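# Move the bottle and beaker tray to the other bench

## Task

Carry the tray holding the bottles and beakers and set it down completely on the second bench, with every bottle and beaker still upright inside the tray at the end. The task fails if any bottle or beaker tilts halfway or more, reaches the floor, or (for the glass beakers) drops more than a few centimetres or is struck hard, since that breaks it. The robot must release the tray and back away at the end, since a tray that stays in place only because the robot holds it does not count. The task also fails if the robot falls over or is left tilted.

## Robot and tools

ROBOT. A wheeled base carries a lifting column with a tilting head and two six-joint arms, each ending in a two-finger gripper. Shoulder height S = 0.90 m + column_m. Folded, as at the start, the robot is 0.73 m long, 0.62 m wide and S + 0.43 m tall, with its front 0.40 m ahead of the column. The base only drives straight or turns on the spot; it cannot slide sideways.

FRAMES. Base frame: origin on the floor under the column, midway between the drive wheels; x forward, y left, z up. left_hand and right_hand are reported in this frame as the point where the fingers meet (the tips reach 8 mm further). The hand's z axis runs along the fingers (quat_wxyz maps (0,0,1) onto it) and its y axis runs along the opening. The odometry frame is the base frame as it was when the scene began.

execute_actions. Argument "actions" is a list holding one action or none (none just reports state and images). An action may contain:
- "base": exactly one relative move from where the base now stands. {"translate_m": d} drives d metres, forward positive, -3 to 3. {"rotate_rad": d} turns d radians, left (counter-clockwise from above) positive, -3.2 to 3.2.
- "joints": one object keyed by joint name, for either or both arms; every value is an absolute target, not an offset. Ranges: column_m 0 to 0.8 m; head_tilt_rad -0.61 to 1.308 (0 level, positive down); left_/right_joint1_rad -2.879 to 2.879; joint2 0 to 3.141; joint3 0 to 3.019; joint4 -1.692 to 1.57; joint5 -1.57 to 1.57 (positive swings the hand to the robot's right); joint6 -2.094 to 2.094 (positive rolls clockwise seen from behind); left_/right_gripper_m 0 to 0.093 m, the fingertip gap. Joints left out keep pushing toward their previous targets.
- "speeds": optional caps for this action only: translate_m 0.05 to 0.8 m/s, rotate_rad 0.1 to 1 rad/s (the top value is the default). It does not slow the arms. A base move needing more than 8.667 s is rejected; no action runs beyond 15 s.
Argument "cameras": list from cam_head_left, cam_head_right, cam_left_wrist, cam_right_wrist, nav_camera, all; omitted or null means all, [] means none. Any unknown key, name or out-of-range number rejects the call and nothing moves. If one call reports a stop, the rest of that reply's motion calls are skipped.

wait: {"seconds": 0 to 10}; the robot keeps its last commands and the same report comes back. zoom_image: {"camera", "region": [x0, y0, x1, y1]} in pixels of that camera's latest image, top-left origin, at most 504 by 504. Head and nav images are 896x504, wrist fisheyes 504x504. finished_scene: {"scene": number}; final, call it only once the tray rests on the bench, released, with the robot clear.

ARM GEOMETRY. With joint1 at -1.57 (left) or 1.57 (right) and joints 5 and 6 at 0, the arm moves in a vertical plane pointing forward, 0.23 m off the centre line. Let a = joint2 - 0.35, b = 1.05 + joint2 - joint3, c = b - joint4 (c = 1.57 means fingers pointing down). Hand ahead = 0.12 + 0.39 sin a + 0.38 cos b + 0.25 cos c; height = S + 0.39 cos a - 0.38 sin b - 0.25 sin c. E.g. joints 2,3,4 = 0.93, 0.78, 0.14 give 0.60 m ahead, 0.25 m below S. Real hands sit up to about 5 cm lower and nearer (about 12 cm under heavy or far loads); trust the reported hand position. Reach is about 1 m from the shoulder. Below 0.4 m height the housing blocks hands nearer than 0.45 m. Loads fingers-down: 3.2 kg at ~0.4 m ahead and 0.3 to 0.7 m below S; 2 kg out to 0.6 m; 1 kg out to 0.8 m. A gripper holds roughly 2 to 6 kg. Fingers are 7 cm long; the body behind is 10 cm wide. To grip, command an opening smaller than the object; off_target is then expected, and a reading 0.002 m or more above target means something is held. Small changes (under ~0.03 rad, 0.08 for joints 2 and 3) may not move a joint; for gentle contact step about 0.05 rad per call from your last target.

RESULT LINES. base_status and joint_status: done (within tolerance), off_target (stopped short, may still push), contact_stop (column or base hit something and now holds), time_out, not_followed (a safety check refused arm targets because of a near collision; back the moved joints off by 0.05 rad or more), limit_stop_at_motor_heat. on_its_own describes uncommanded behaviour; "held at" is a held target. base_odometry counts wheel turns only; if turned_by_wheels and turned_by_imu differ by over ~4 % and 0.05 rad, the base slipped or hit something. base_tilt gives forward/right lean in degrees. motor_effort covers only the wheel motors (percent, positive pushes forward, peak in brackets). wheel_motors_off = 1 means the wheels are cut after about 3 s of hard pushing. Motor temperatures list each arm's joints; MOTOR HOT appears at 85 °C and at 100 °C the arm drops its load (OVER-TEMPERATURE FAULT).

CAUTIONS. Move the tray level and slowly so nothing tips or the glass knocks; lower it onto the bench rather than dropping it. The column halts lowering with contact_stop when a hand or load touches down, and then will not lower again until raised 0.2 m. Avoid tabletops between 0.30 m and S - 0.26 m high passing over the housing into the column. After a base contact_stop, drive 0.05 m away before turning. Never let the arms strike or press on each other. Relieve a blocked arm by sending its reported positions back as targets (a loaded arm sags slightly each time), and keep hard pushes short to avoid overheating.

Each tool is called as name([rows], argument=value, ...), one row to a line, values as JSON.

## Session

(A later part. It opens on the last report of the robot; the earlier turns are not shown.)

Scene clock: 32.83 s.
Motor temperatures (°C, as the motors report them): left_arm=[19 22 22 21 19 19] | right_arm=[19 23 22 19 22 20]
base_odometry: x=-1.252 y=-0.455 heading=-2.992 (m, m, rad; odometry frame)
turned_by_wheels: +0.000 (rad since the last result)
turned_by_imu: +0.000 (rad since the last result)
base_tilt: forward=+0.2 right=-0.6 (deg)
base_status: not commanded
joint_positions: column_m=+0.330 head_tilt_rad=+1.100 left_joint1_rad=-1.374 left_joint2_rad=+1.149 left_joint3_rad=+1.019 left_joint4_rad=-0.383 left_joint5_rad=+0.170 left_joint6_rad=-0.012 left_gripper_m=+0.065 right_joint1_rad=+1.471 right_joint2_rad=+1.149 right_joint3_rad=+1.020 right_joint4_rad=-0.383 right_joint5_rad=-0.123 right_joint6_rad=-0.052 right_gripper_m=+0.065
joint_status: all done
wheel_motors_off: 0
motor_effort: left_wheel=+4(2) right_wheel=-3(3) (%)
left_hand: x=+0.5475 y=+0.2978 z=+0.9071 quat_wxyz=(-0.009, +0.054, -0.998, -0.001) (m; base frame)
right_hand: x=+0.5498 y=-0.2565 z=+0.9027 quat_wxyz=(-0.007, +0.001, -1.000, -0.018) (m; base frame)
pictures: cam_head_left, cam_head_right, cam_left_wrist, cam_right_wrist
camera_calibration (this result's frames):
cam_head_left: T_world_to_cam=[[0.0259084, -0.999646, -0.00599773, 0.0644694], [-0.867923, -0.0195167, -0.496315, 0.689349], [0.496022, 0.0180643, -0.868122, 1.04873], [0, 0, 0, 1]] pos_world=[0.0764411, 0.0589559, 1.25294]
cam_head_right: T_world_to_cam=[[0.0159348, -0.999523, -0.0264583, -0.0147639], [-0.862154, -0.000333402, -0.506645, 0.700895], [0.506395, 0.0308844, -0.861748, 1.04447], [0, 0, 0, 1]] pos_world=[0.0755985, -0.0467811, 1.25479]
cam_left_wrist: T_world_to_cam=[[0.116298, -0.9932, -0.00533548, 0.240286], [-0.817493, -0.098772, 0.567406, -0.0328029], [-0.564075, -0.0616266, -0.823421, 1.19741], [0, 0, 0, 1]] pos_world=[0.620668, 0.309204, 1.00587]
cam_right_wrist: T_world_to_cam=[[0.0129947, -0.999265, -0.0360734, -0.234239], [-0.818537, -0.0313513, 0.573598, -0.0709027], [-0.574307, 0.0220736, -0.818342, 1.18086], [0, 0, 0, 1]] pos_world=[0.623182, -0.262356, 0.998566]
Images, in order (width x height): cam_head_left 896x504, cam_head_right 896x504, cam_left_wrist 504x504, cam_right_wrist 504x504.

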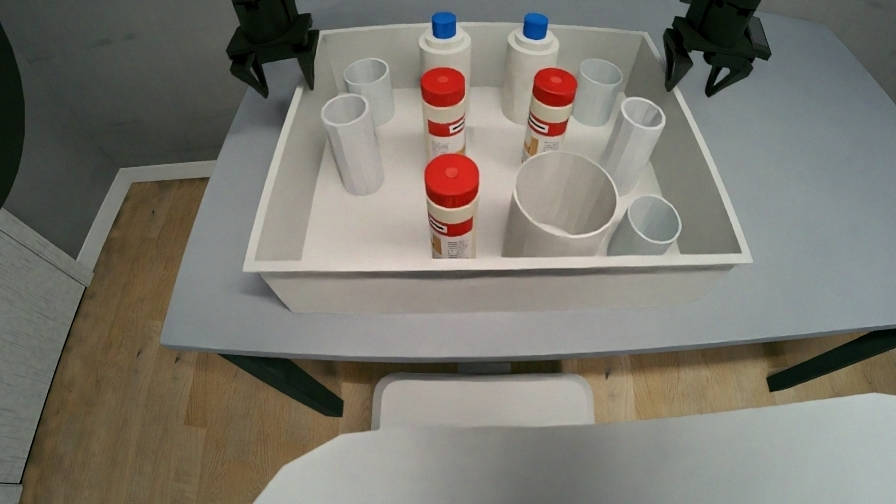

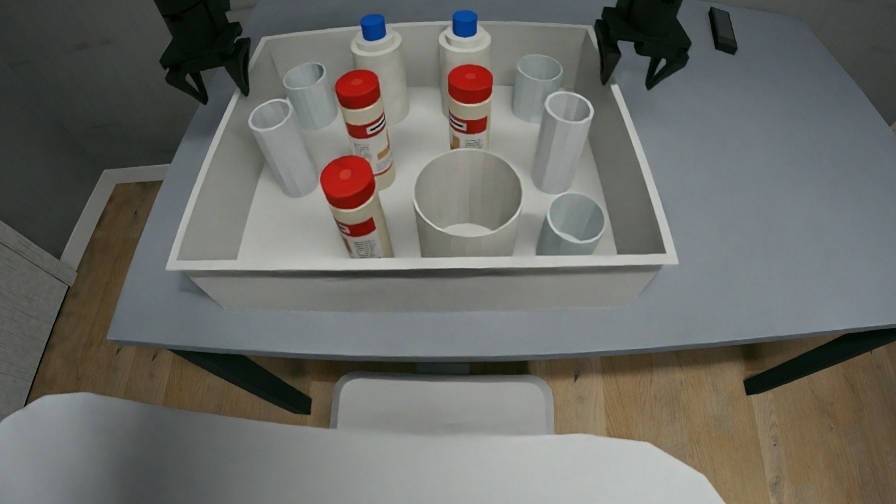

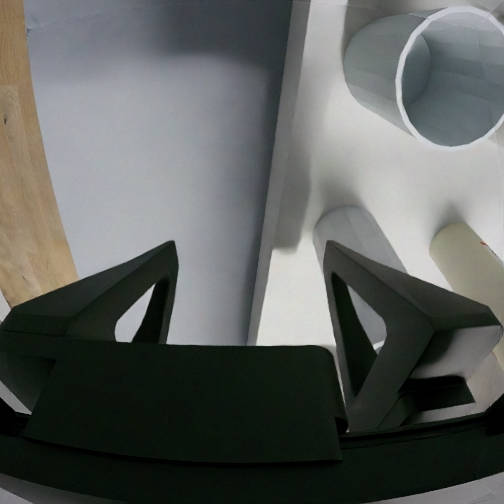

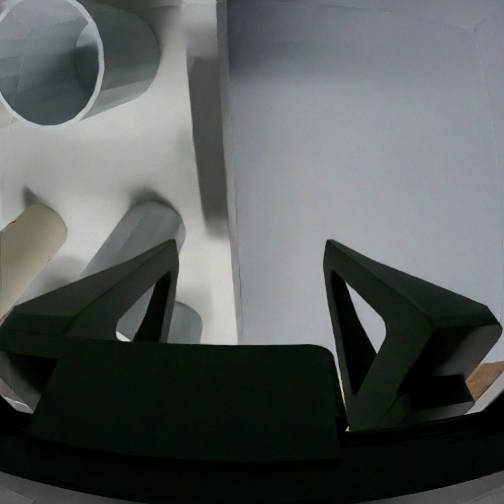

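execute_actions([
  {"joints":{"column_m":0.285,"left_joint6_rad":0.07}},
], cameras=["cam_head_left","cam_head_right","cam_left_wrist","cam_right_wrist"])

Scene clock: 37.40 s.
Motor temperatures (°C, as the motors report them): left_arm=[20 22 22 21 19 19] | right_arm=[19 23 22 19 22 20]
base_odometry: x=-1.252 y=-0.455 heading=-2.992 (m, m, rad; odometry frame)
turned_by_wheels: +0.000 (rad since the last result)
turned_by_imu: +0.001 (rad since the last result)
base_tilt: forward=+0.2 right=-0.7 (deg)
base_status: not commanded
joint_positions: column_m=+0.285 head_tilt_rad=+1.100 left_joint1_rad=-1.374 left_joint2_rad=+1.149 left_joint3_rad=+1.019 left_joint4_rad=-0.383 left_joint5_rad=+0.170 left_joint6_rad=+0.055 left_gripper_m=+0.065 right_joint1_rad=+1.471 right_joint2_rad=+1.149 right_joint3_rad=+1.020 right_joint4_rad=-0.383 right_joint5_rad=-0.123 right_joint6_rad=-0.052 right_gripper_m=+0.065
joint_status: all done
wheel_motors_off: 0
motor_effort: left_wheel=+3(4) right_wheel=-3(3) (%)
left_hand: x=+0.5475 y=+0.2978 z=+0.8621 quat_wxyz=(-0.009, +0.020, -1.000, -0.001) (m; base frame)
right_hand: x=+0.5498 y=-0.2565 z=+0.8577 quat_wxyz=(-0.007, +0.001, -1.000, -0.018) (m; base frame)
pictures: cam_head_left, cam_head_right, cam_left_wrist, cam_right_wrist
camera_calibration (this result's frames):
cam_head_left: T_world_to_cam=[[0.0259084, -0.999646, -0.00599772, 0.0641995], [-0.867923, -0.0195167, -0.496315, 0.667018], [0.496022, 0.0180643, -0.868122, 1.00966], [0, 0, 0, 1]] pos_world=[0.0764411, 0.0589559, 1.20795]
cam_head_right: T_world_to_cam=[[0.0159348, -0.999523, -0.0264583, -0.0159544], [-0.862154, -0.000333402, -0.506646, 0.678099], [0.506395, 0.0308844, -0.861748, 1.0057], [0, 0, 0, 1]] pos_world=[0.0755986, -0.0467811, 1.20979]
cam_left_wrist: T_world_to_cam=[[0.0494143, -0.998757, -0.00660335, 0.27941], [-0.8222, -0.0444308, 0.567462, -0.0209276], [-0.56705, -0.0226115, -0.823373, 1.15033], [0, 0, 0, 1]] pos_world=[0.621281, 0.304143, 0.960872]
cam_right_wrist: T_world_to_cam=[[0.0129947, -0.999265, -0.0360734, -0.235862], [-0.818537, -0.0313513, 0.573598, -0.0450942], [-0.574307, 0.0220736, -0.818342, 1.14404], [0, 0, 0, 1]] pos_world=[0.623182, -0.262356, 0.953572]
Images, in order (width x height): cam_head_left 896x504, cam_head_right 896x504, cam_left_wrist 504x504, cam_right_wrist 504x504.

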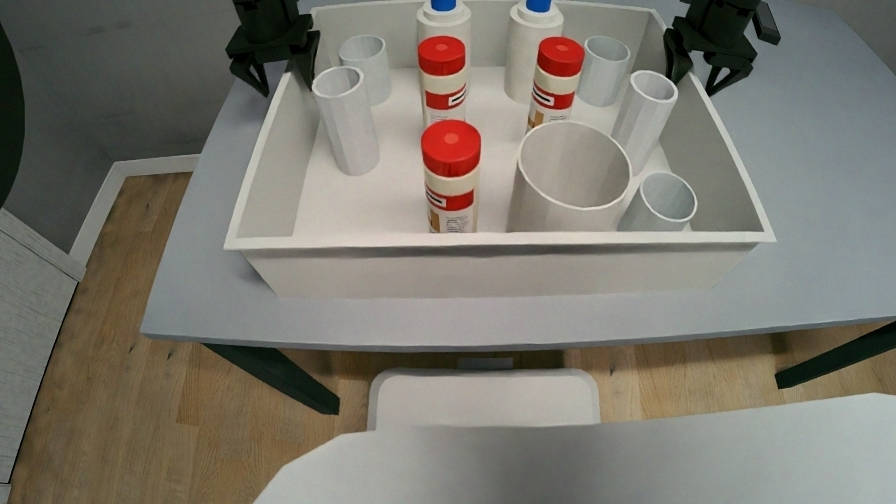

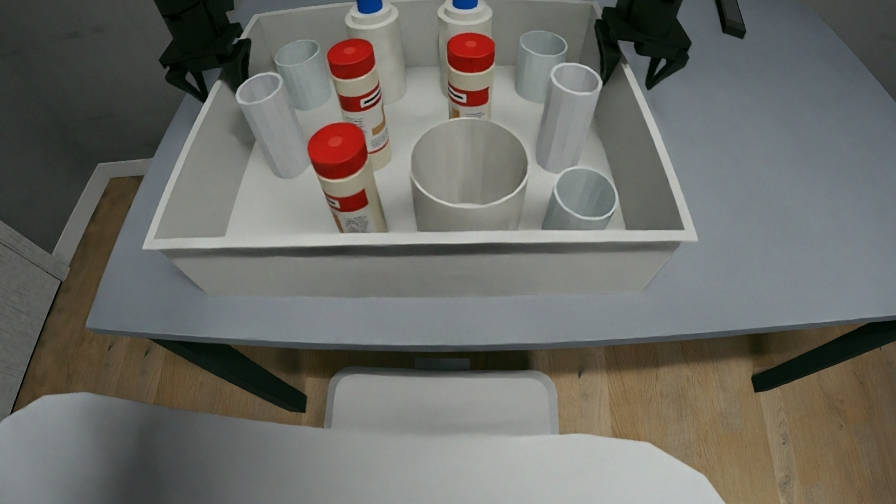

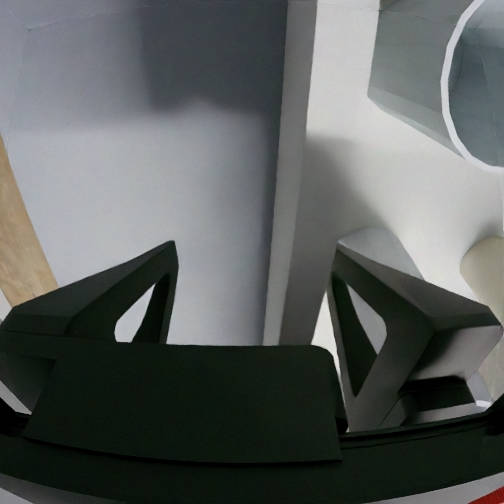

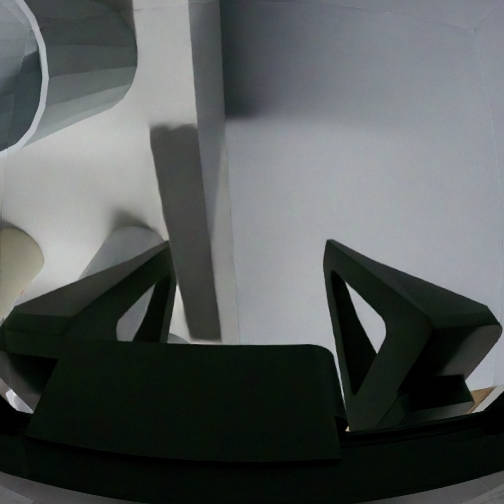

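execute_actions([
  {"joints":{"column_m":0.262,"head_tilt_rad":0.95,"left_gripper_m":0.05,"right_gripper_m":0.05}},
], cameras=["cam_head_left","cam_head_right","cam_left_wrist","cam_right_wrist"])

Scene clock: 39.53 s.
Motor temperatures (°C, as the motors report them): left_arm=[20 23 22 21 19 19] | right_arm=[19 23 22 19 22 20]
base_odometry: x=-1.252 y=-0.455 heading=-2.992 (m, m, rad; odometry frame)
turned_by_wheels: +0.000 (rad since the last result)
turned_by_imu: +0.000 (rad since the last result)
base_tilt: forward=+0.2 right=-0.6 (deg)
base_status: not commanded
joint_positions: column_m=+0.262 head_tilt_rad=+0.964 left_joint1_rad=-1.374 left_joint2_rad=+1.149 left_joint3_rad=+1.019 left_joint4_rad=-0.383 left_joint5_rad=+0.170 left_joint6_rad=+0.055 left_gripper_m=+0.050 right_joint1_rad=+1.471 right_joint2_rad=+1.149 right_joint3_rad=+1.020 right_joint4_rad=-0.383 right_joint5_rad=-0.123 right_joint6_rad=-0.052 right_gripper_m=+0.050
joint_status: all done
wheel_motors_off: 0
motor_effort: left_wheel=+3(2) right_wheel=-3(3) (%)
left_hand: x=+0.5475 y=+0.2978 z=+0.8392 quat_wxyz=(-0.009, +0.020, -1.000, -0.001) (m; base frame)
right_hand: x=+0.5498 y=-0.2565 z=+0.8347 quat_wxyz=(-0.007, +0.001, -1.000, -0.018) (m; base frame)
pictures: cam_head_left, cam_head_right, cam_left_wrist, cam_right_wrist
camera_calibration (this result's frames):
cam_head_left: T_world_to_cam=[[0.0264807, -0.999646, -0.00244778, 0.0596025], [-0.793035, -0.0195167, -0.608863, 0.792326], [0.6086, 0.0180643, -0.793272, 0.890657], [0, 0, 0, 1]] pos_world=[0.0847102, 0.0589559, 1.1891]
cam_head_right: T_world_to_cam=[[0.0193584, -0.999523, -0.0240668, -0.0197186], [-0.785926, -0.000333402, -0.618321, 0.802013], [0.618018, 0.0308844, -0.785557, 0.885214], [0, 0, 0, 1]] pos_world=[0.0836262, -0.0467811, 1.19081]
cam_left_wrist: T_world_to_cam=[[0.0494143, -0.998757, -0.00660335, 0.279258], [-0.8222, -0.0444308, 0.567462, -0.00787869], [-0.56705, -0.0226115, -0.823373, 1.1314], [0, 0, 0, 1]] pos_world=[0.621281, 0.304143, 0.937876]
cam_right_wrist: T_world_to_cam=[[0.0129947, -0.999265, -0.0360734, -0.236692], [-0.818537, -0.0313513, 0.573598, -0.0319042], [-0.574307, 0.0220736, -0.818342, 1.12522], [0, 0, 0, 1]] pos_world=[0.623182, -0.262356, 0.930577]
Images, in order (width x height): cam_head_left 896x504, cam_head_right 896x504, cam_left_wrist 504x504, cam_right_wrist 504x504.

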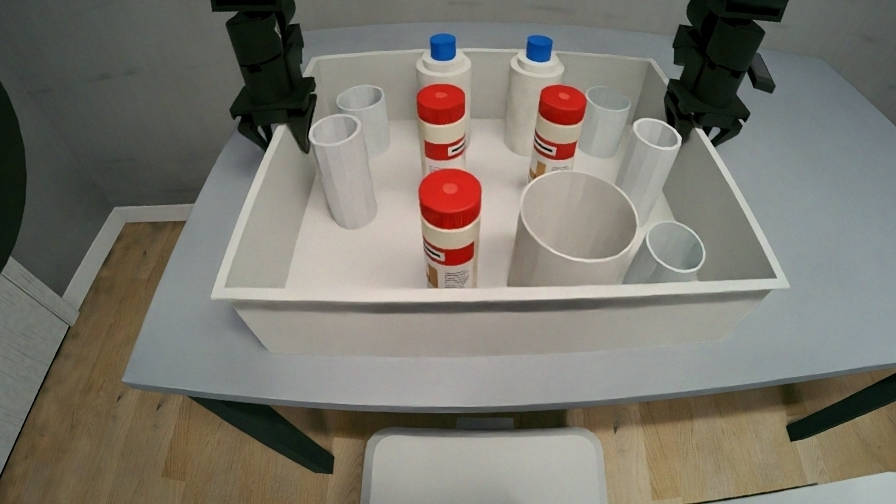

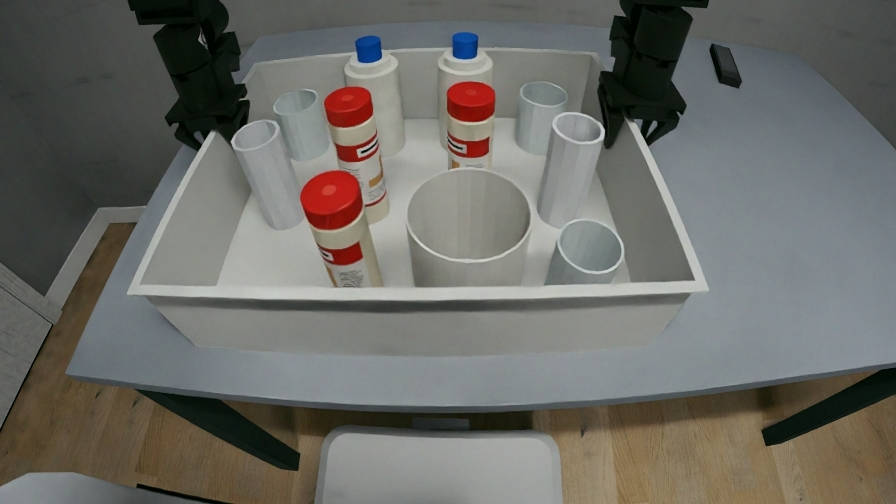

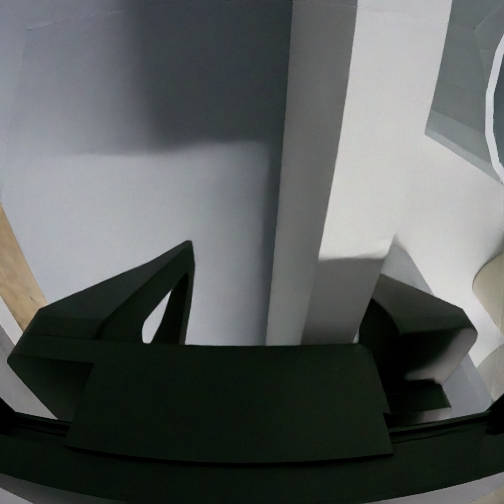

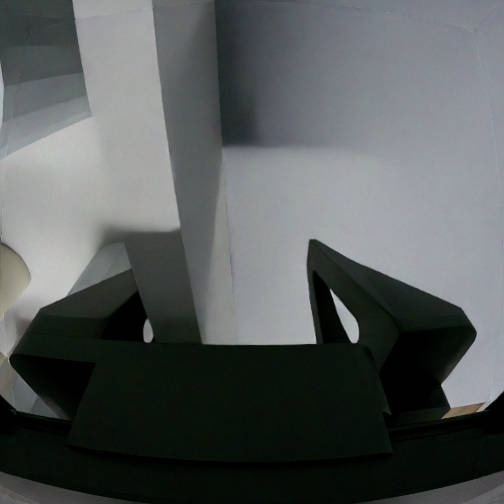

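execute_actions([
  {"joints":{"left_joint1_rad":-1.41,"right_joint1_rad":1.505,"left_gripper_m":0.0,"right_gripper_m":0.0}},
], cameras=["cam_head_left","cam_left_wrist","cam_right_wrist"])

execute_actions([
  {"joints":{"column_m":0.30}},
], cameras=["cam_head_left","cam_left_wrist","cam_right_wrist"])

Scene clock: 41.07 s.
Motor temperatures (°C, as the motors report them): left_arm=[20 23 22 21 19 19] | right_arm=[19 23 22 19 22 20]
base_odometry: x=-1.252 y=-0.455 heading=-2.992 (m, m, rad; odometry frame)
turned_by_wheels: +0.000 (rad since the last result)
turned_by_imu: +0.000 (rad since the last result)
base_tilt: forward=+0.2 right=-0.6 (deg)
base_status: not commanded
joint_positions: column_m=+0.262 head_tilt_rad=+0.964 left_joint1_rad=-1.402 left_joint2_rad=+1.149 left_joint3_rad=+1.019 left_joint4_rad=-0.383 left_joint5_rad=+0.189 left_joint6_rad=+0.063 left_gripper_m=+0.006 right_joint1_rad=+1.504 right_joint2_rad=+1.149 right_joint3_rad=+1.020 right_joint4_rad=-0.383 right_joint5_rad=-0.128 right_joint6_rad=-0.058 right_gripper_m=+0.006
joint_status: left_gripper_m off_target (ended at +0.006, target +0.000); right_gripper_m off_target (ended at +0.006, target +0.000); the others done
wheel_motors_off: 0
motor_effort: left_wheel=+5(3) right_wheel=-3(3) (%)
left_hand: x=+0.5485 y=+0.2797 z=+0.8375 quat_wxyz=(-0.010, +0.010, -1.000, +0.021) (m; base frame)
right_hand: x=+0.5502 y=-0.2385 z=+0.8341 quat_wxyz=(-0.007, +0.013, -0.999, -0.035) (m; base frame)
pictures: cam_head_left, cam_left_wrist, cam_right_wrist
camera_calibration (this result's frames):
cam_head_left: T_world_to_cam=[[0.0264809, -0.999646, -0.00244581, 0.0596001], [-0.79299, -0.0195167, -0.608922, 0.792397], [0.608659, 0.0180643, -0.793226, 0.890597], [0, 0, 0, 1]] pos_world=[0.0847145, 0.0589559, 1.1891]
cam_left_wrist: T_world_to_cam=[[0.0275725, -0.998903, 0.0378392, 0.235865], [-0.823571, -0.00124651, 0.567211, -0.0179586], [-0.566542, -0.0468027, -0.822703, 1.13616], [0, 0, 0, 1]] pos_world=[0.622387, 0.288759, 0.93598]
cam_right_wrist: T_world_to_cam=[[0.035542, -0.996964, -0.0692803, -0.202958], [-0.817706, -0.0688658, 0.571502, -0.0383284], [-0.574538, 0.0363386, -0.817671, 1.12754], [0, 0, 0, 1]] pos_world=[0.623686, -0.245954, 0.9298]
Images, in order (width x height): cam_head_left 896x504, cam_left_wrist 504x504, cam_right_wrist 504x504.

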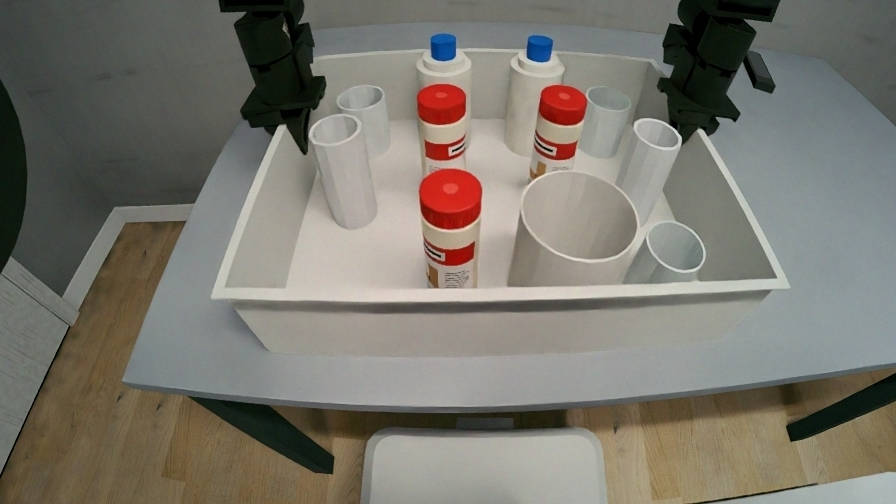

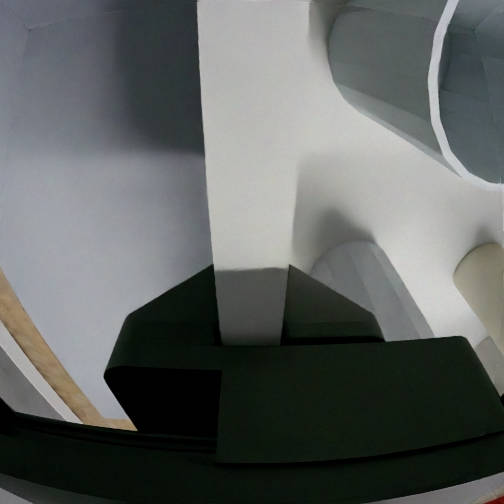

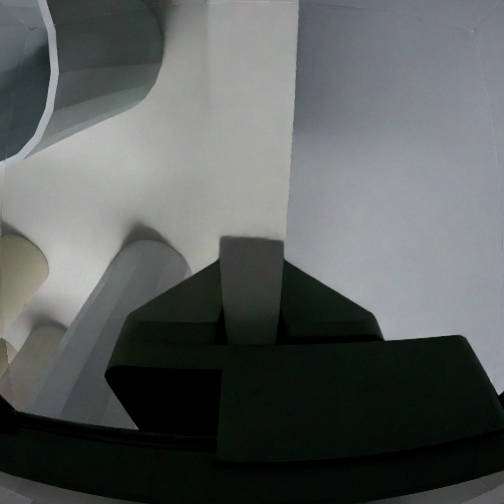

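Scene clock: 42.17 s.
Motor temperatures (°C, as the motors report them): left_arm=[20 23 22 21 19 19] | right_arm=[19 23 22 19 22 20]
base_odometry: x=-1.252 y=-0.455 heading=-2.992 (m, m, rad; odometry frame)
turned_by_wheels: +0.000 (rad since the last result)
turned_by_imu: +0.000 (rad since the last result)
base_tilt: forward=+0.2 right=-0.6 (deg)
base_status: not commanded
joint_positions: column_m=+0.300 head_tilt_rad=+0.964 left_joint1_rad=-1.407 left_joint2_rad=+1.208 left_joint3_rad=+1.006 left_joint4_rad=-0.375 left_joint5_rad=+0.183 left_joint6_rad=+0.070 left_gripper_m=+0.006 right_joint1_rad=+1.504 right_joint2_rad=+1.210 right_joint3_rad=+1.006 right_joint4_rad=-0.375 right_joint5_rad=-0.129 right_joint6_rad=-0.061 right_gripper_m=+0.006
joint_status: all done
wheel_motors_off: 0
motor_effort: left_wheel=+3(5) right_wheel=-3(4) (%)
left_hand: x=+0.5226 y=+0.2798 z=+0.8491 quat_wxyz=(+0.022, +0.010, -0.999, +0.022) (m; base frame)
right_hand: x=+0.5230 y=-0.2390 z=+0.8452 quat_wxyz=(+0.025, +0.011, -0.999, -0.036) (m; base frame)
pictures: cam_head_left, cam_left_wrist, cam_right_wrist
camera_calibration (this result's frames):
cam_head_left: T_world_to_cam=[[0.0264813, -0.999646, -0.00244102, 0.0596864], [-0.79288, -0.0195167, -0.609066, 0.815623], [0.608803, 0.0180643, -0.793116, 0.92047], [0, 0, 0, 1]] pos_world=[0.0847252, 0.0589559, 1.22695]
cam_left_wrist: T_world_to_cam=[[0.0289836, -0.998809, 0.0392572, 0.234279], [-0.785961, 0.00149351, 0.618274, -0.109698], [-0.617596, -0.0487744, -0.784982, 1.12623], [0, 0, 0, 1]] pos_world=[0.602548, 0.289095, 0.942698]
cam_right_wrist: T_world_to_cam=[[0.0303502, -0.996759, -0.0745002, -0.194546], [-0.778299, -0.0703334, 0.623943, -0.132312], [-0.62716, 0.0390466, -0.777911, 1.11558], [0, 0, 0, 1]] pos_world=[0.602576, -0.246781, 0.935885]
Images, in order (width x height): cam_head_left 896x504, cam_left_wrist 504x504, cam_right_wrist 504x504.

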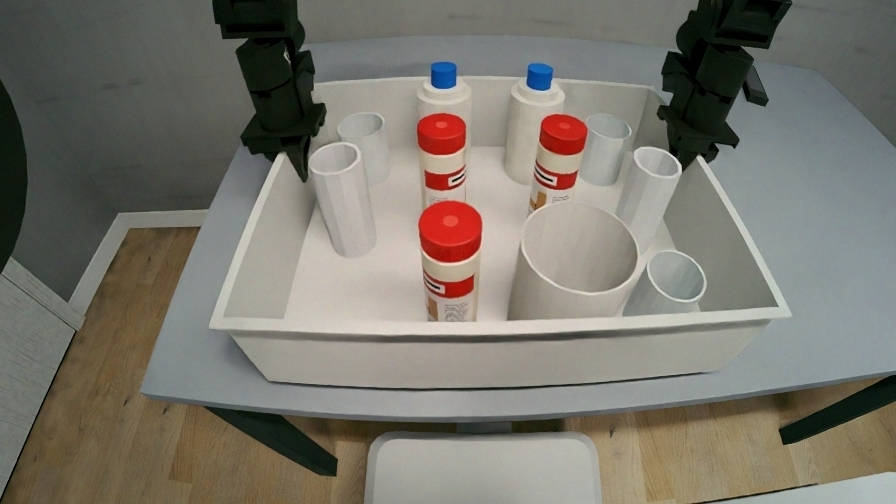

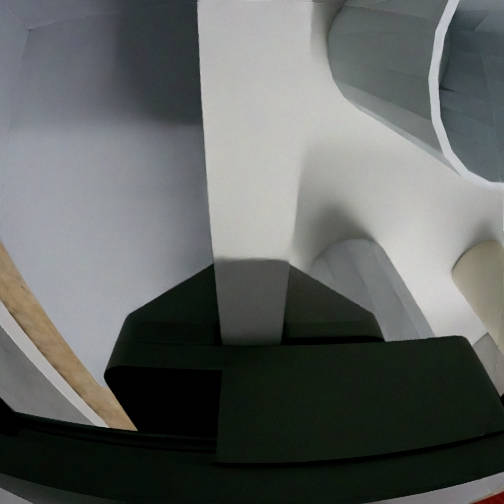

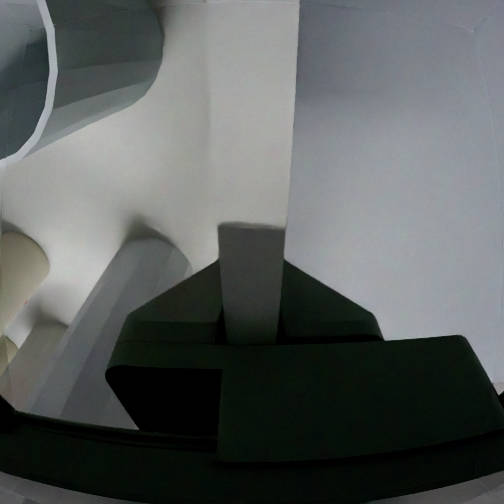

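execute_actions([
  {"joints":{"column_m":0.36}},
], cameras=["cam_head_left","cam_left_wrist","cam_right_wrist"])

Scene clock: 44.20 s.
Motor temperatures (°C, as the motors report them): left_arm=[20 23 22 21 19 19] | right_arm=[19 23 22 19 22 20]
base_odometry: x=-1.252 y=-0.455 heading=-2.992 (m, m, rad; odometry frame)
turned_by_wheels: +0.000 (rad since the last result)
turned_by_imu: +0.000 (rad since the last result)
base_tilt: forward=+0.1 right=-0.7 (deg)
base_status: not commanded
joint_positions: column_m=+0.360 head_tilt_rad=+0.964 left_joint1_rad=-1.407 left_joint2_rad=+1.211 left_joint3_rad=+1.006 left_joint4_rad=-0.375 left_joint5_rad=+0.183 left_joint6_rad=+0.070 left_gripper_m=+0.006 right_joint1_rad=+1.504 right_joint2_rad=+1.212 right_joint3_rad=+1.006 right_joint4_rad=-0.375 right_joint5_rad=-0.129 right_joint6_rad=-0.061 right_gripper_m=+0.006
joint_status: all done
wheel_motors_off: 0
motor_effort: left_wheel=+3(6) right_wheel=-3(3) (%)
left_hand: x=+0.5216 y=+0.2799 z=+0.9080 quat_wxyz=(+0.023, +0.010, -0.999, +0.022) (m; base frame)
right_hand: x=+0.5220 y=-0.2389 z=+0.9042 quat_wxyz=(+0.027, +0.011, -0.999, -0.037) (m; base frame)
pictures: cam_head_left, cam_left_wrist, cam_right_wrist
camera_calibration (this result's frames):
cam_head_left: T_world_to_cam=[[0.0264814, -0.999646, -0.00244029, 0.0598319], [-0.792863, -0.0195167, -0.609087, 0.852195], [0.608824, 0.0180643, -0.793099, 0.968034], [0, 0, 0, 1]] pos_world=[0.0847268, 0.0589559, 1.28695]
cam_left_wrist: T_world_to_cam=[[0.0294453, -0.998805, 0.0390172, 0.232107], [-0.784309, 0.00111219, 0.620369, -0.149548], [-0.619671, -0.0488685, -0.783339, 1.17153], [0, 0, 0, 1]] pos_world=[0.601837, 0.289247, 1.00142]
cam_right_wrist: T_world_to_cam=[[0.0301869, -0.996727, -0.0749992, -0.18941], [-0.776631, -0.0706236, 0.625984, -0.172597], [-0.629232, 0.0393502, -0.776221, 1.16045], [0, 0, 0, 1]] pos_world=[0.601865, -0.246644, 0.994602]
Images, in order (width x height): cam_head_left 896x504, cam_left_wrist 504x504, cam_right_wrist 504x504.

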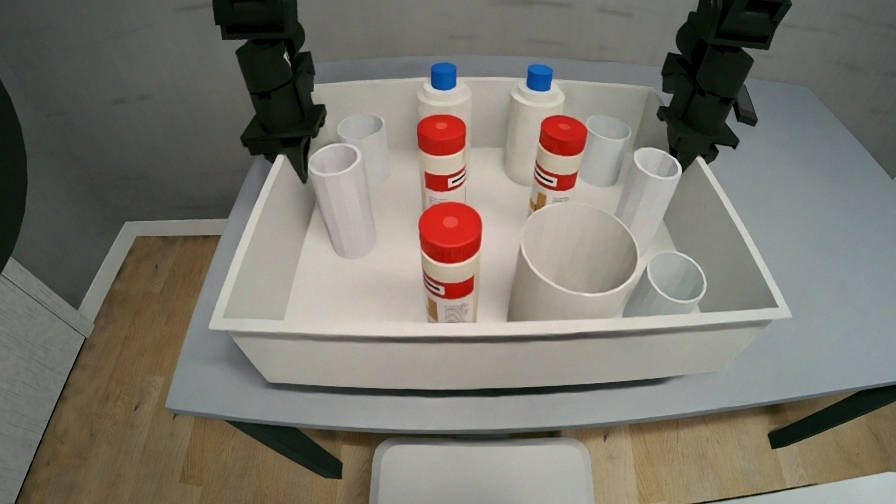

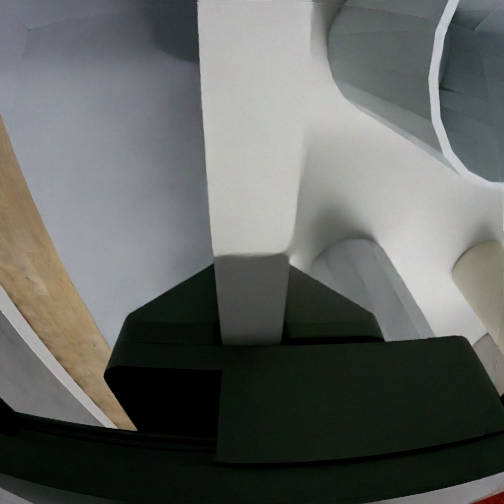

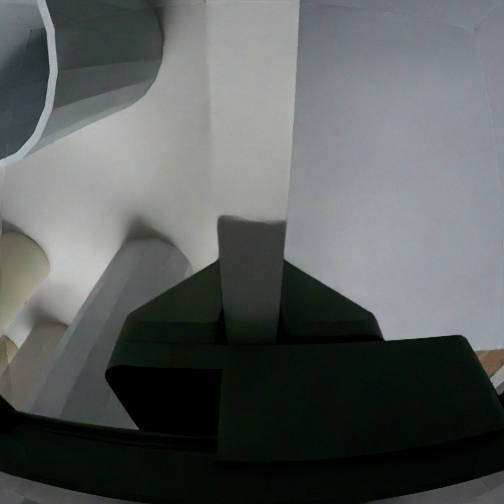

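execute_actions([
  {"base":{"translate_m":-0.9},"speeds":{"translate_m":0.3},"joints":{"column_m":0.45,"left_joint4_rad":-0.33,"right_joint4_rad":-0.33,"head_tilt_rad":0.75}},
], cameras=["cam_head_left"])

execute_actions([
  {"base":{"rotate_rad":-2.64},"speeds":{"rotate_rad":0.5}},
], cameras=["cam_head_left","nav_camera"])

Scene clock: 49.77 s.
Motor temperatures (°C, as the motors report them): left_arm=[19 23 22 21 19 19] | right_arm=[19 24 22 19 22 20]
base_odometry: x=-0.362 y=-0.320 heading=-2.991 (m, m, rad; odometry frame)
turned_by_wheels: +0.001 (rad since the last result)
turned_by_imu: +0.001 (rad since the last result)
base_tilt: forward=+0.2 right=-0.6 (deg)
base_status: done
joint_positions: column_m=+0.450 head_tilt_rad=+0.766 left_joint1_rad=-1.408 left_joint2_rad=+1.215 left_joint3_rad=+0.999 left_joint4_rad=-0.321 left_joint5_rad=+0.184 left_joint6_rad=+0.065 left_gripper_m=+0.006 right_joint1_rad=+1.506 right_joint2_rad=+1.218 right_joint3_rad=+0.998 right_joint4_rad=-0.320 right_joint5_rad=-0.129 right_joint6_rad=-0.057 right_gripper_m=+0.006
joint_status: all done
wheel_motors_off: 0
motor_effort: left_wheel=+2(59) right_wheel=-2(34) (%)
left_hand: x=+0.5289 y=+0.2801 z=+0.9950 quat_wxyz=(+0.003, +0.009, -1.000, +0.022) (m; base frame)
right_hand: x=+0.5290 y=-0.2384 z=+0.9907 quat_wxyz=(+0.006, +0.012, -0.999, -0.037) (m; base frame)
pictures: cam_head_left
camera_calibration (this result's frames):
cam_head_left: T_world_to_cam=[[0.026443, -0.999646, 0.00282635, 0.0524912], [-0.657279, -0.0195167, -0.753395, 1.10743], [0.753183, 0.0180643, -0.657562, 0.83757], [0, 0, 0, 1]] pos_world=[0.0956602, 0.0589559, 1.38494]
Images, in order (width x height): cam_head_left 896x504.

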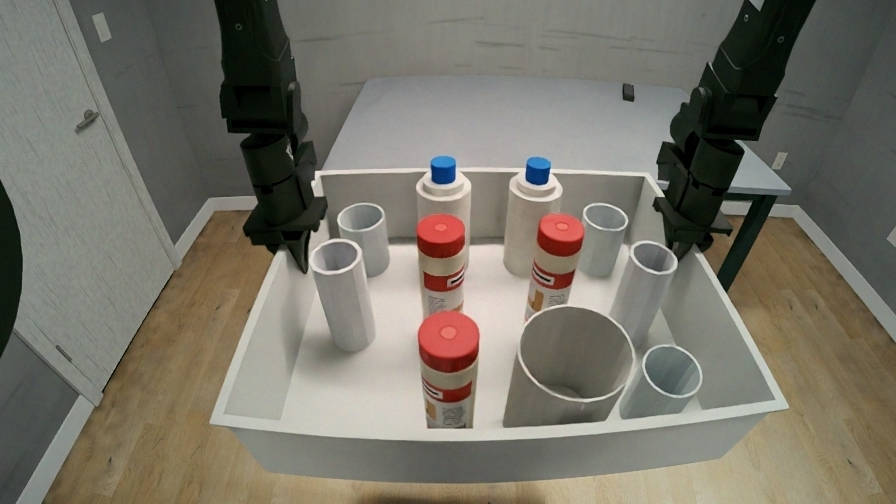

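Scene clock: 56.10 s.
Motor temperatures (°C, as the motors report them): left_arm=[19 24 22 21 19 19] | right_arm=[19 24 22 19 22 20]
base_odometry: x=-0.362 y=-0.320 heading=+0.653 (m, m, rad; odometry frame)
turned_by_wheels: -2.639 (rad since the last result)
turned_by_imu: -2.603 (rad since the last result)
base_tilt: forward=+0.2 right=-0.7 (deg)
base_status: done
joint_positions: column_m=+0.450 head_tilt_rad=+0.766 left_joint1_rad=-1.410 left_joint2_rad=+1.215 left_joint3_rad=+0.999 left_joint4_rad=-0.321 left_joint5_rad=+0.183 left_joint6_rad=+0.066 left_gripper_m=+0.006 right_joint1_rad=+1.505 right_joint2_rad=+1.218 right_joint3_rad=+0.998 right_joint4_rad=-0.320 right_joint5_rad=-0.129 right_joint6_rad=-0.058 right_gripper_m=+0.006
joint_status: not commanded
wheel_motors_off: 0
motor_effort: left_wheel=+3(57) right_wheel=-6(40) (%)
left_hand: x=+0.5289 y=+0.2795 z=+0.9949 quat_wxyz=(+0.003, +0.008, -1.000, +0.022) (m; base frame)
right_hand: x=+0.5290 y=-0.2389 z=+0.9907 quat_wxyz=(+0.006, +0.012, -0.999, -0.036) (m; base frame)
pictures: cam_head_left, nav_camera
camera_calibration (this result's frames):
cam_head_left: T_world_to_cam=[[0.026443, -0.999646, 0.00282635, 0.0524912], [-0.657279, -0.0195167, -0.753395, 1.10743], [0.753183, 0.0180643, -0.657562, 0.83757], [0, 0, 0, 1]] pos_world=[0.0956602, 0.0589559, 1.38494]
Images, in order (width x height): cam_head_left 896x504, nav_camera 896x504.

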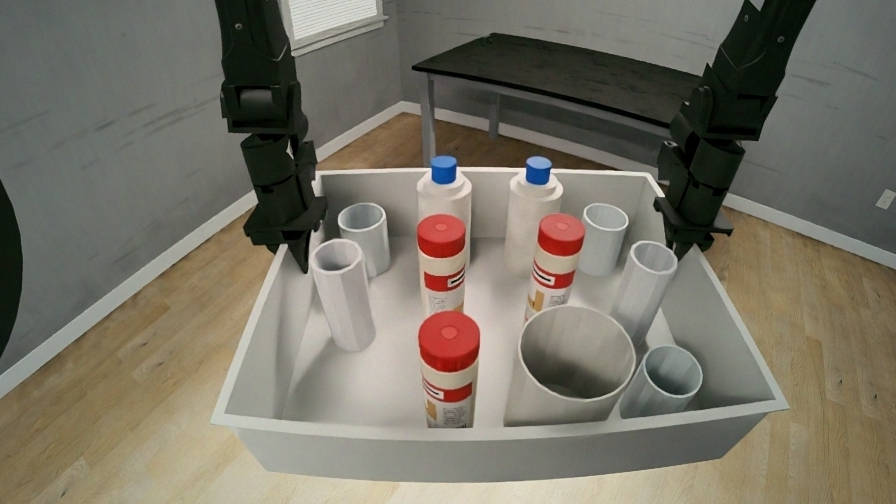

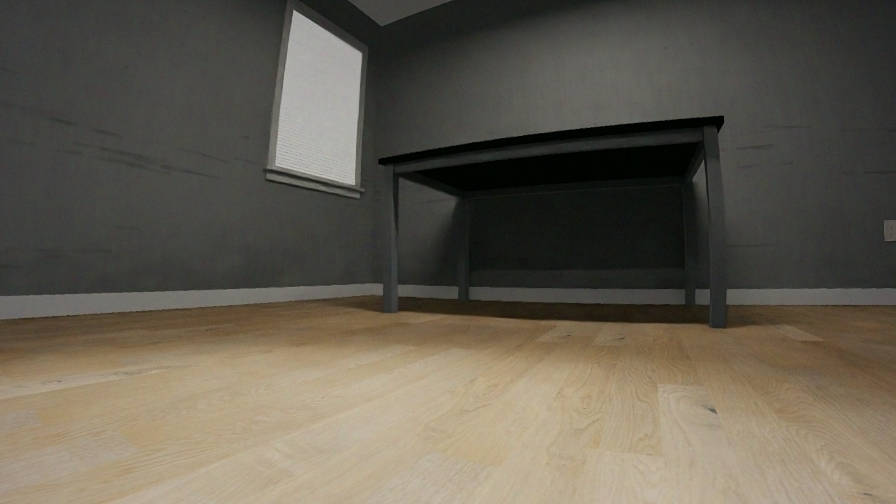

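execute_actions([
  {"base":{"translate_m":1.1},"speeds":{"translate_m":0.35}},
], cameras=[])

execute_actions([
  {"base":{"rotate_rad":-0.54},"speeds":{"rotate_rad":0.5}},
])

Scene clock: 60.93 s.
Motor temperatures (°C, as the motors report them): left_arm=[19 24 22 21 19 19] | right_arm=[19 24 23 19 22 20]
base_odometry: x=+0.512 y=+0.348 heading=+0.652 (m, m, rad; odometry frame)
turned_by_wheels: -0.001 (rad since the last result)
turned_by_imu: +0.001 (rad since the last result)
base_tilt: forward=+0.2 right=-0.6 (deg)
base_status: done
joint_positions: column_m=+0.450 head_tilt_rad=+0.766 left_joint1_rad=-1.410 left_joint2_rad=+1.217 left_joint3_rad=+0.999 left_joint4_rad=-0.322 left_joint5_rad=+0.182 left_joint6_rad=+0.066 left_gripper_m=+0.006 right_joint1_rad=+1.505 right_joint2_rad=+1.218 right_joint3_rad=+0.998 right_joint4_rad=-0.321 right_joint5_rad=-0.129 right_joint6_rad=-0.058 right_gripper_m=+0.006
joint_status: not commanded
wheel_motors_off: 0
motor_effort: left_wheel=-3(52) right_wheel=+1(52) (%)
left_hand: x=+0.5282 y=+0.2796 z=+0.9943 quat_wxyz=(+0.004, +0.008, -1.000, +0.022) (m; base frame)
right_hand: x=+0.5282 y=-0.2389 z=+0.9903 quat_wxyz=(+0.007, +0.012, -0.999, -0.036) (m; base frame)
pictures: none
No camera images: the call's "cameras" was empty. Leave "cameras" out to get every camera's image.

Scene clock: 63.07 s.
Motor temperatures (°C, as the motors report them): left_arm=[19 24 22 21 19 19] | right_arm=[19 24 23 19 22 20]
base_odometry: x=+0.512 y=+0.348 heading=+0.113 (m, m, rad; odometry frame)
turned_by_wheels: -0.539 (rad since the last result)
turned_by_imu: -0.526 (rad since the last result)
base_tilt: forward=+0.2 right=-0.6 (deg)
base_status: done
joint_positions: column_m=+0.450 head_tilt_rad=+0.766 left_joint1_rad=-1.411 left_joint2_rad=+1.217 left_joint3_rad=+0.999 left_joint4_rad=-0.322 left_joint5_rad=+0.182 left_joint6_rad=+0.066 left_gripper_m=+0.006 right_joint1_rad=+1.504 right_joint2_rad=+1.218 right_joint3_rad=+0.998 right_joint4_rad=-0.321 right_joint5_rad=-0.129 right_joint6_rad=-0.058 right_gripper_m=+0.006
joint_status: not commanded
wheel_motors_off: 0
motor_effort: left_wheel=+4(51) right_wheel=-6(52) (%)
left_hand: x=+0.5282 y=+0.2792 z=+0.9943 quat_wxyz=(+0.004, +0.008, -1.000, +0.022) (m; base frame)
right_hand: x=+0.5282 y=-0.2393 z=+0.9903 quat_wxyz=(+0.007, +0.011, -0.999, -0.036) (m; base frame)
pictures: cam_head_left, cam_head_right, cam_left_wrist, cam_right_wrist, nav_camera
camera_calibration (this result's frames):
cam_head_left: T_world_to_cam=[[0.0264427, -0.999646, 0.00282897, 0.0524874], [-0.657204, -0.0195167, -0.75346, 1.10752], [0.753249, 0.0180643, -0.657488, 0.83746], [0, 0, 0, 1]] pos_world=[0.0956653, 0.0589559, 1.38495]
cam_head_right: T_world_to_cam=[[0.0237292, -0.999523, -0.0197707, -0.0215852], [-0.648367, -0.000333402, -0.761328, 1.11662], [0.760958, 0.0308844, -0.648066, 0.828201], [0, 0, 0, 1]] pos_world=[0.0942638, -0.0467811, 1.38641]
cam_left_wrist: T_world_to_cam=[[0.0251664, -0.998909, 0.0393371, 0.229803], [-0.808069, 0.00283963, 0.589081, -0.154699], [-0.58855, -0.0466121, -0.807116, 1.24968], [0, 0, 0, 1]] pos_world=[0.604708, 0.288242, 1.09073]
cam_right_wrist: T_world_to_cam=[[0.0320086, -0.996868, -0.0723133, -0.187214], [-0.800954, -0.0688616, 0.594752, -0.177592], [-0.597869, 0.0388825, -0.80065, 1.23875], [0, 0, 0, 1]] pos_world=[0.60436, -0.247023, 1.08389]
Images, in order (width x height): cam_head_left 896x504, cam_head_right 896x504, cam_left_wrist 504x504, cam_right_wrist 504x504, nav_camera 896x504.

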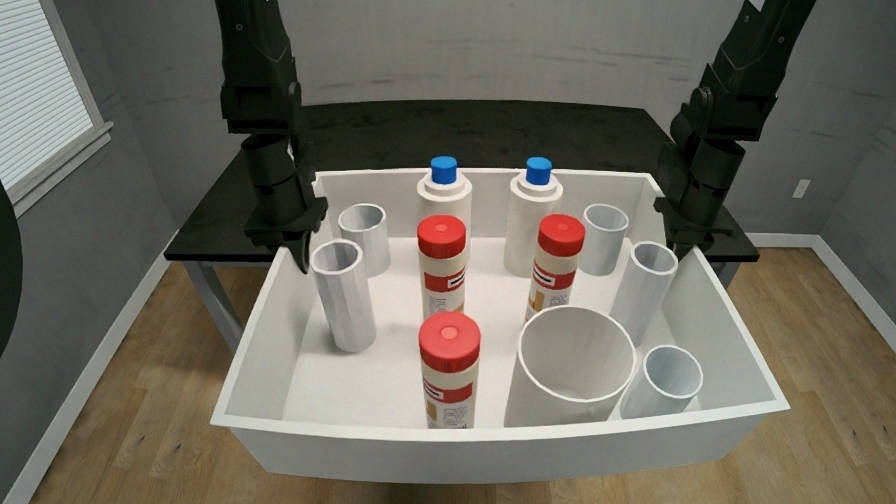

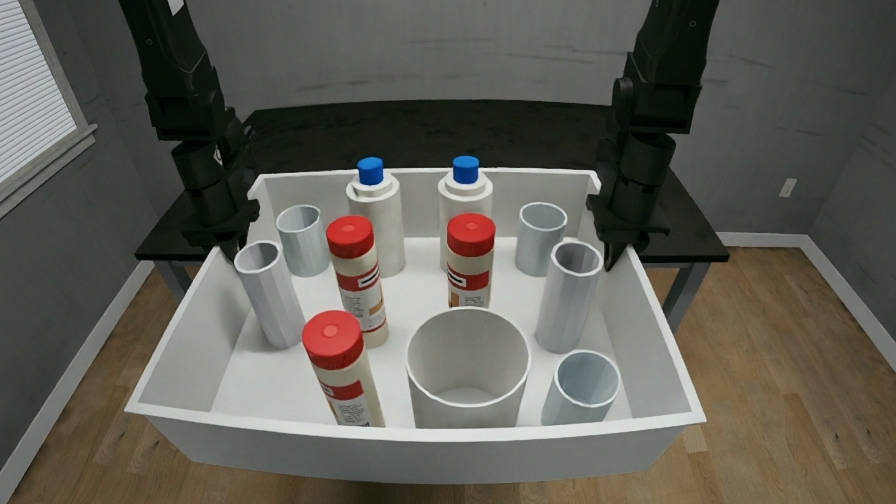

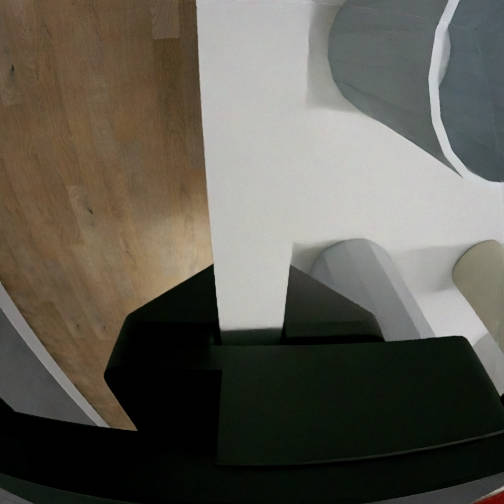

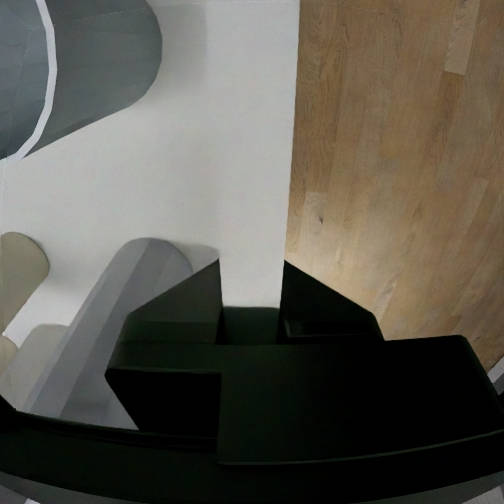

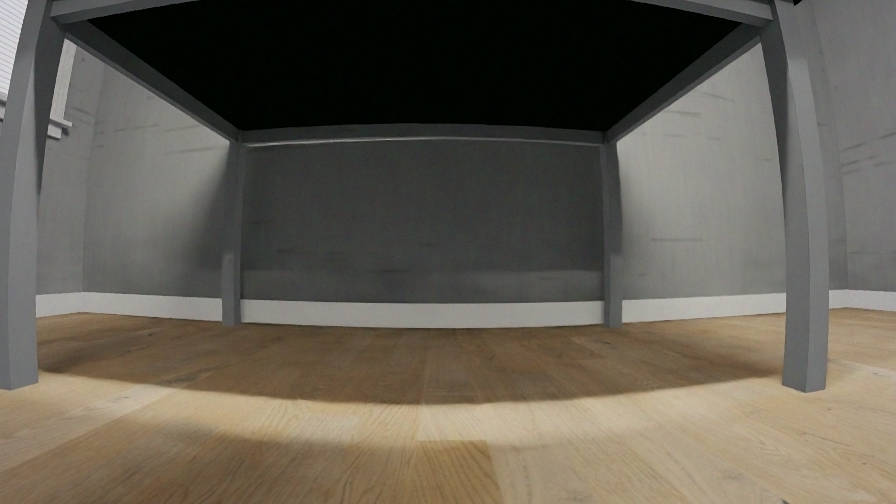

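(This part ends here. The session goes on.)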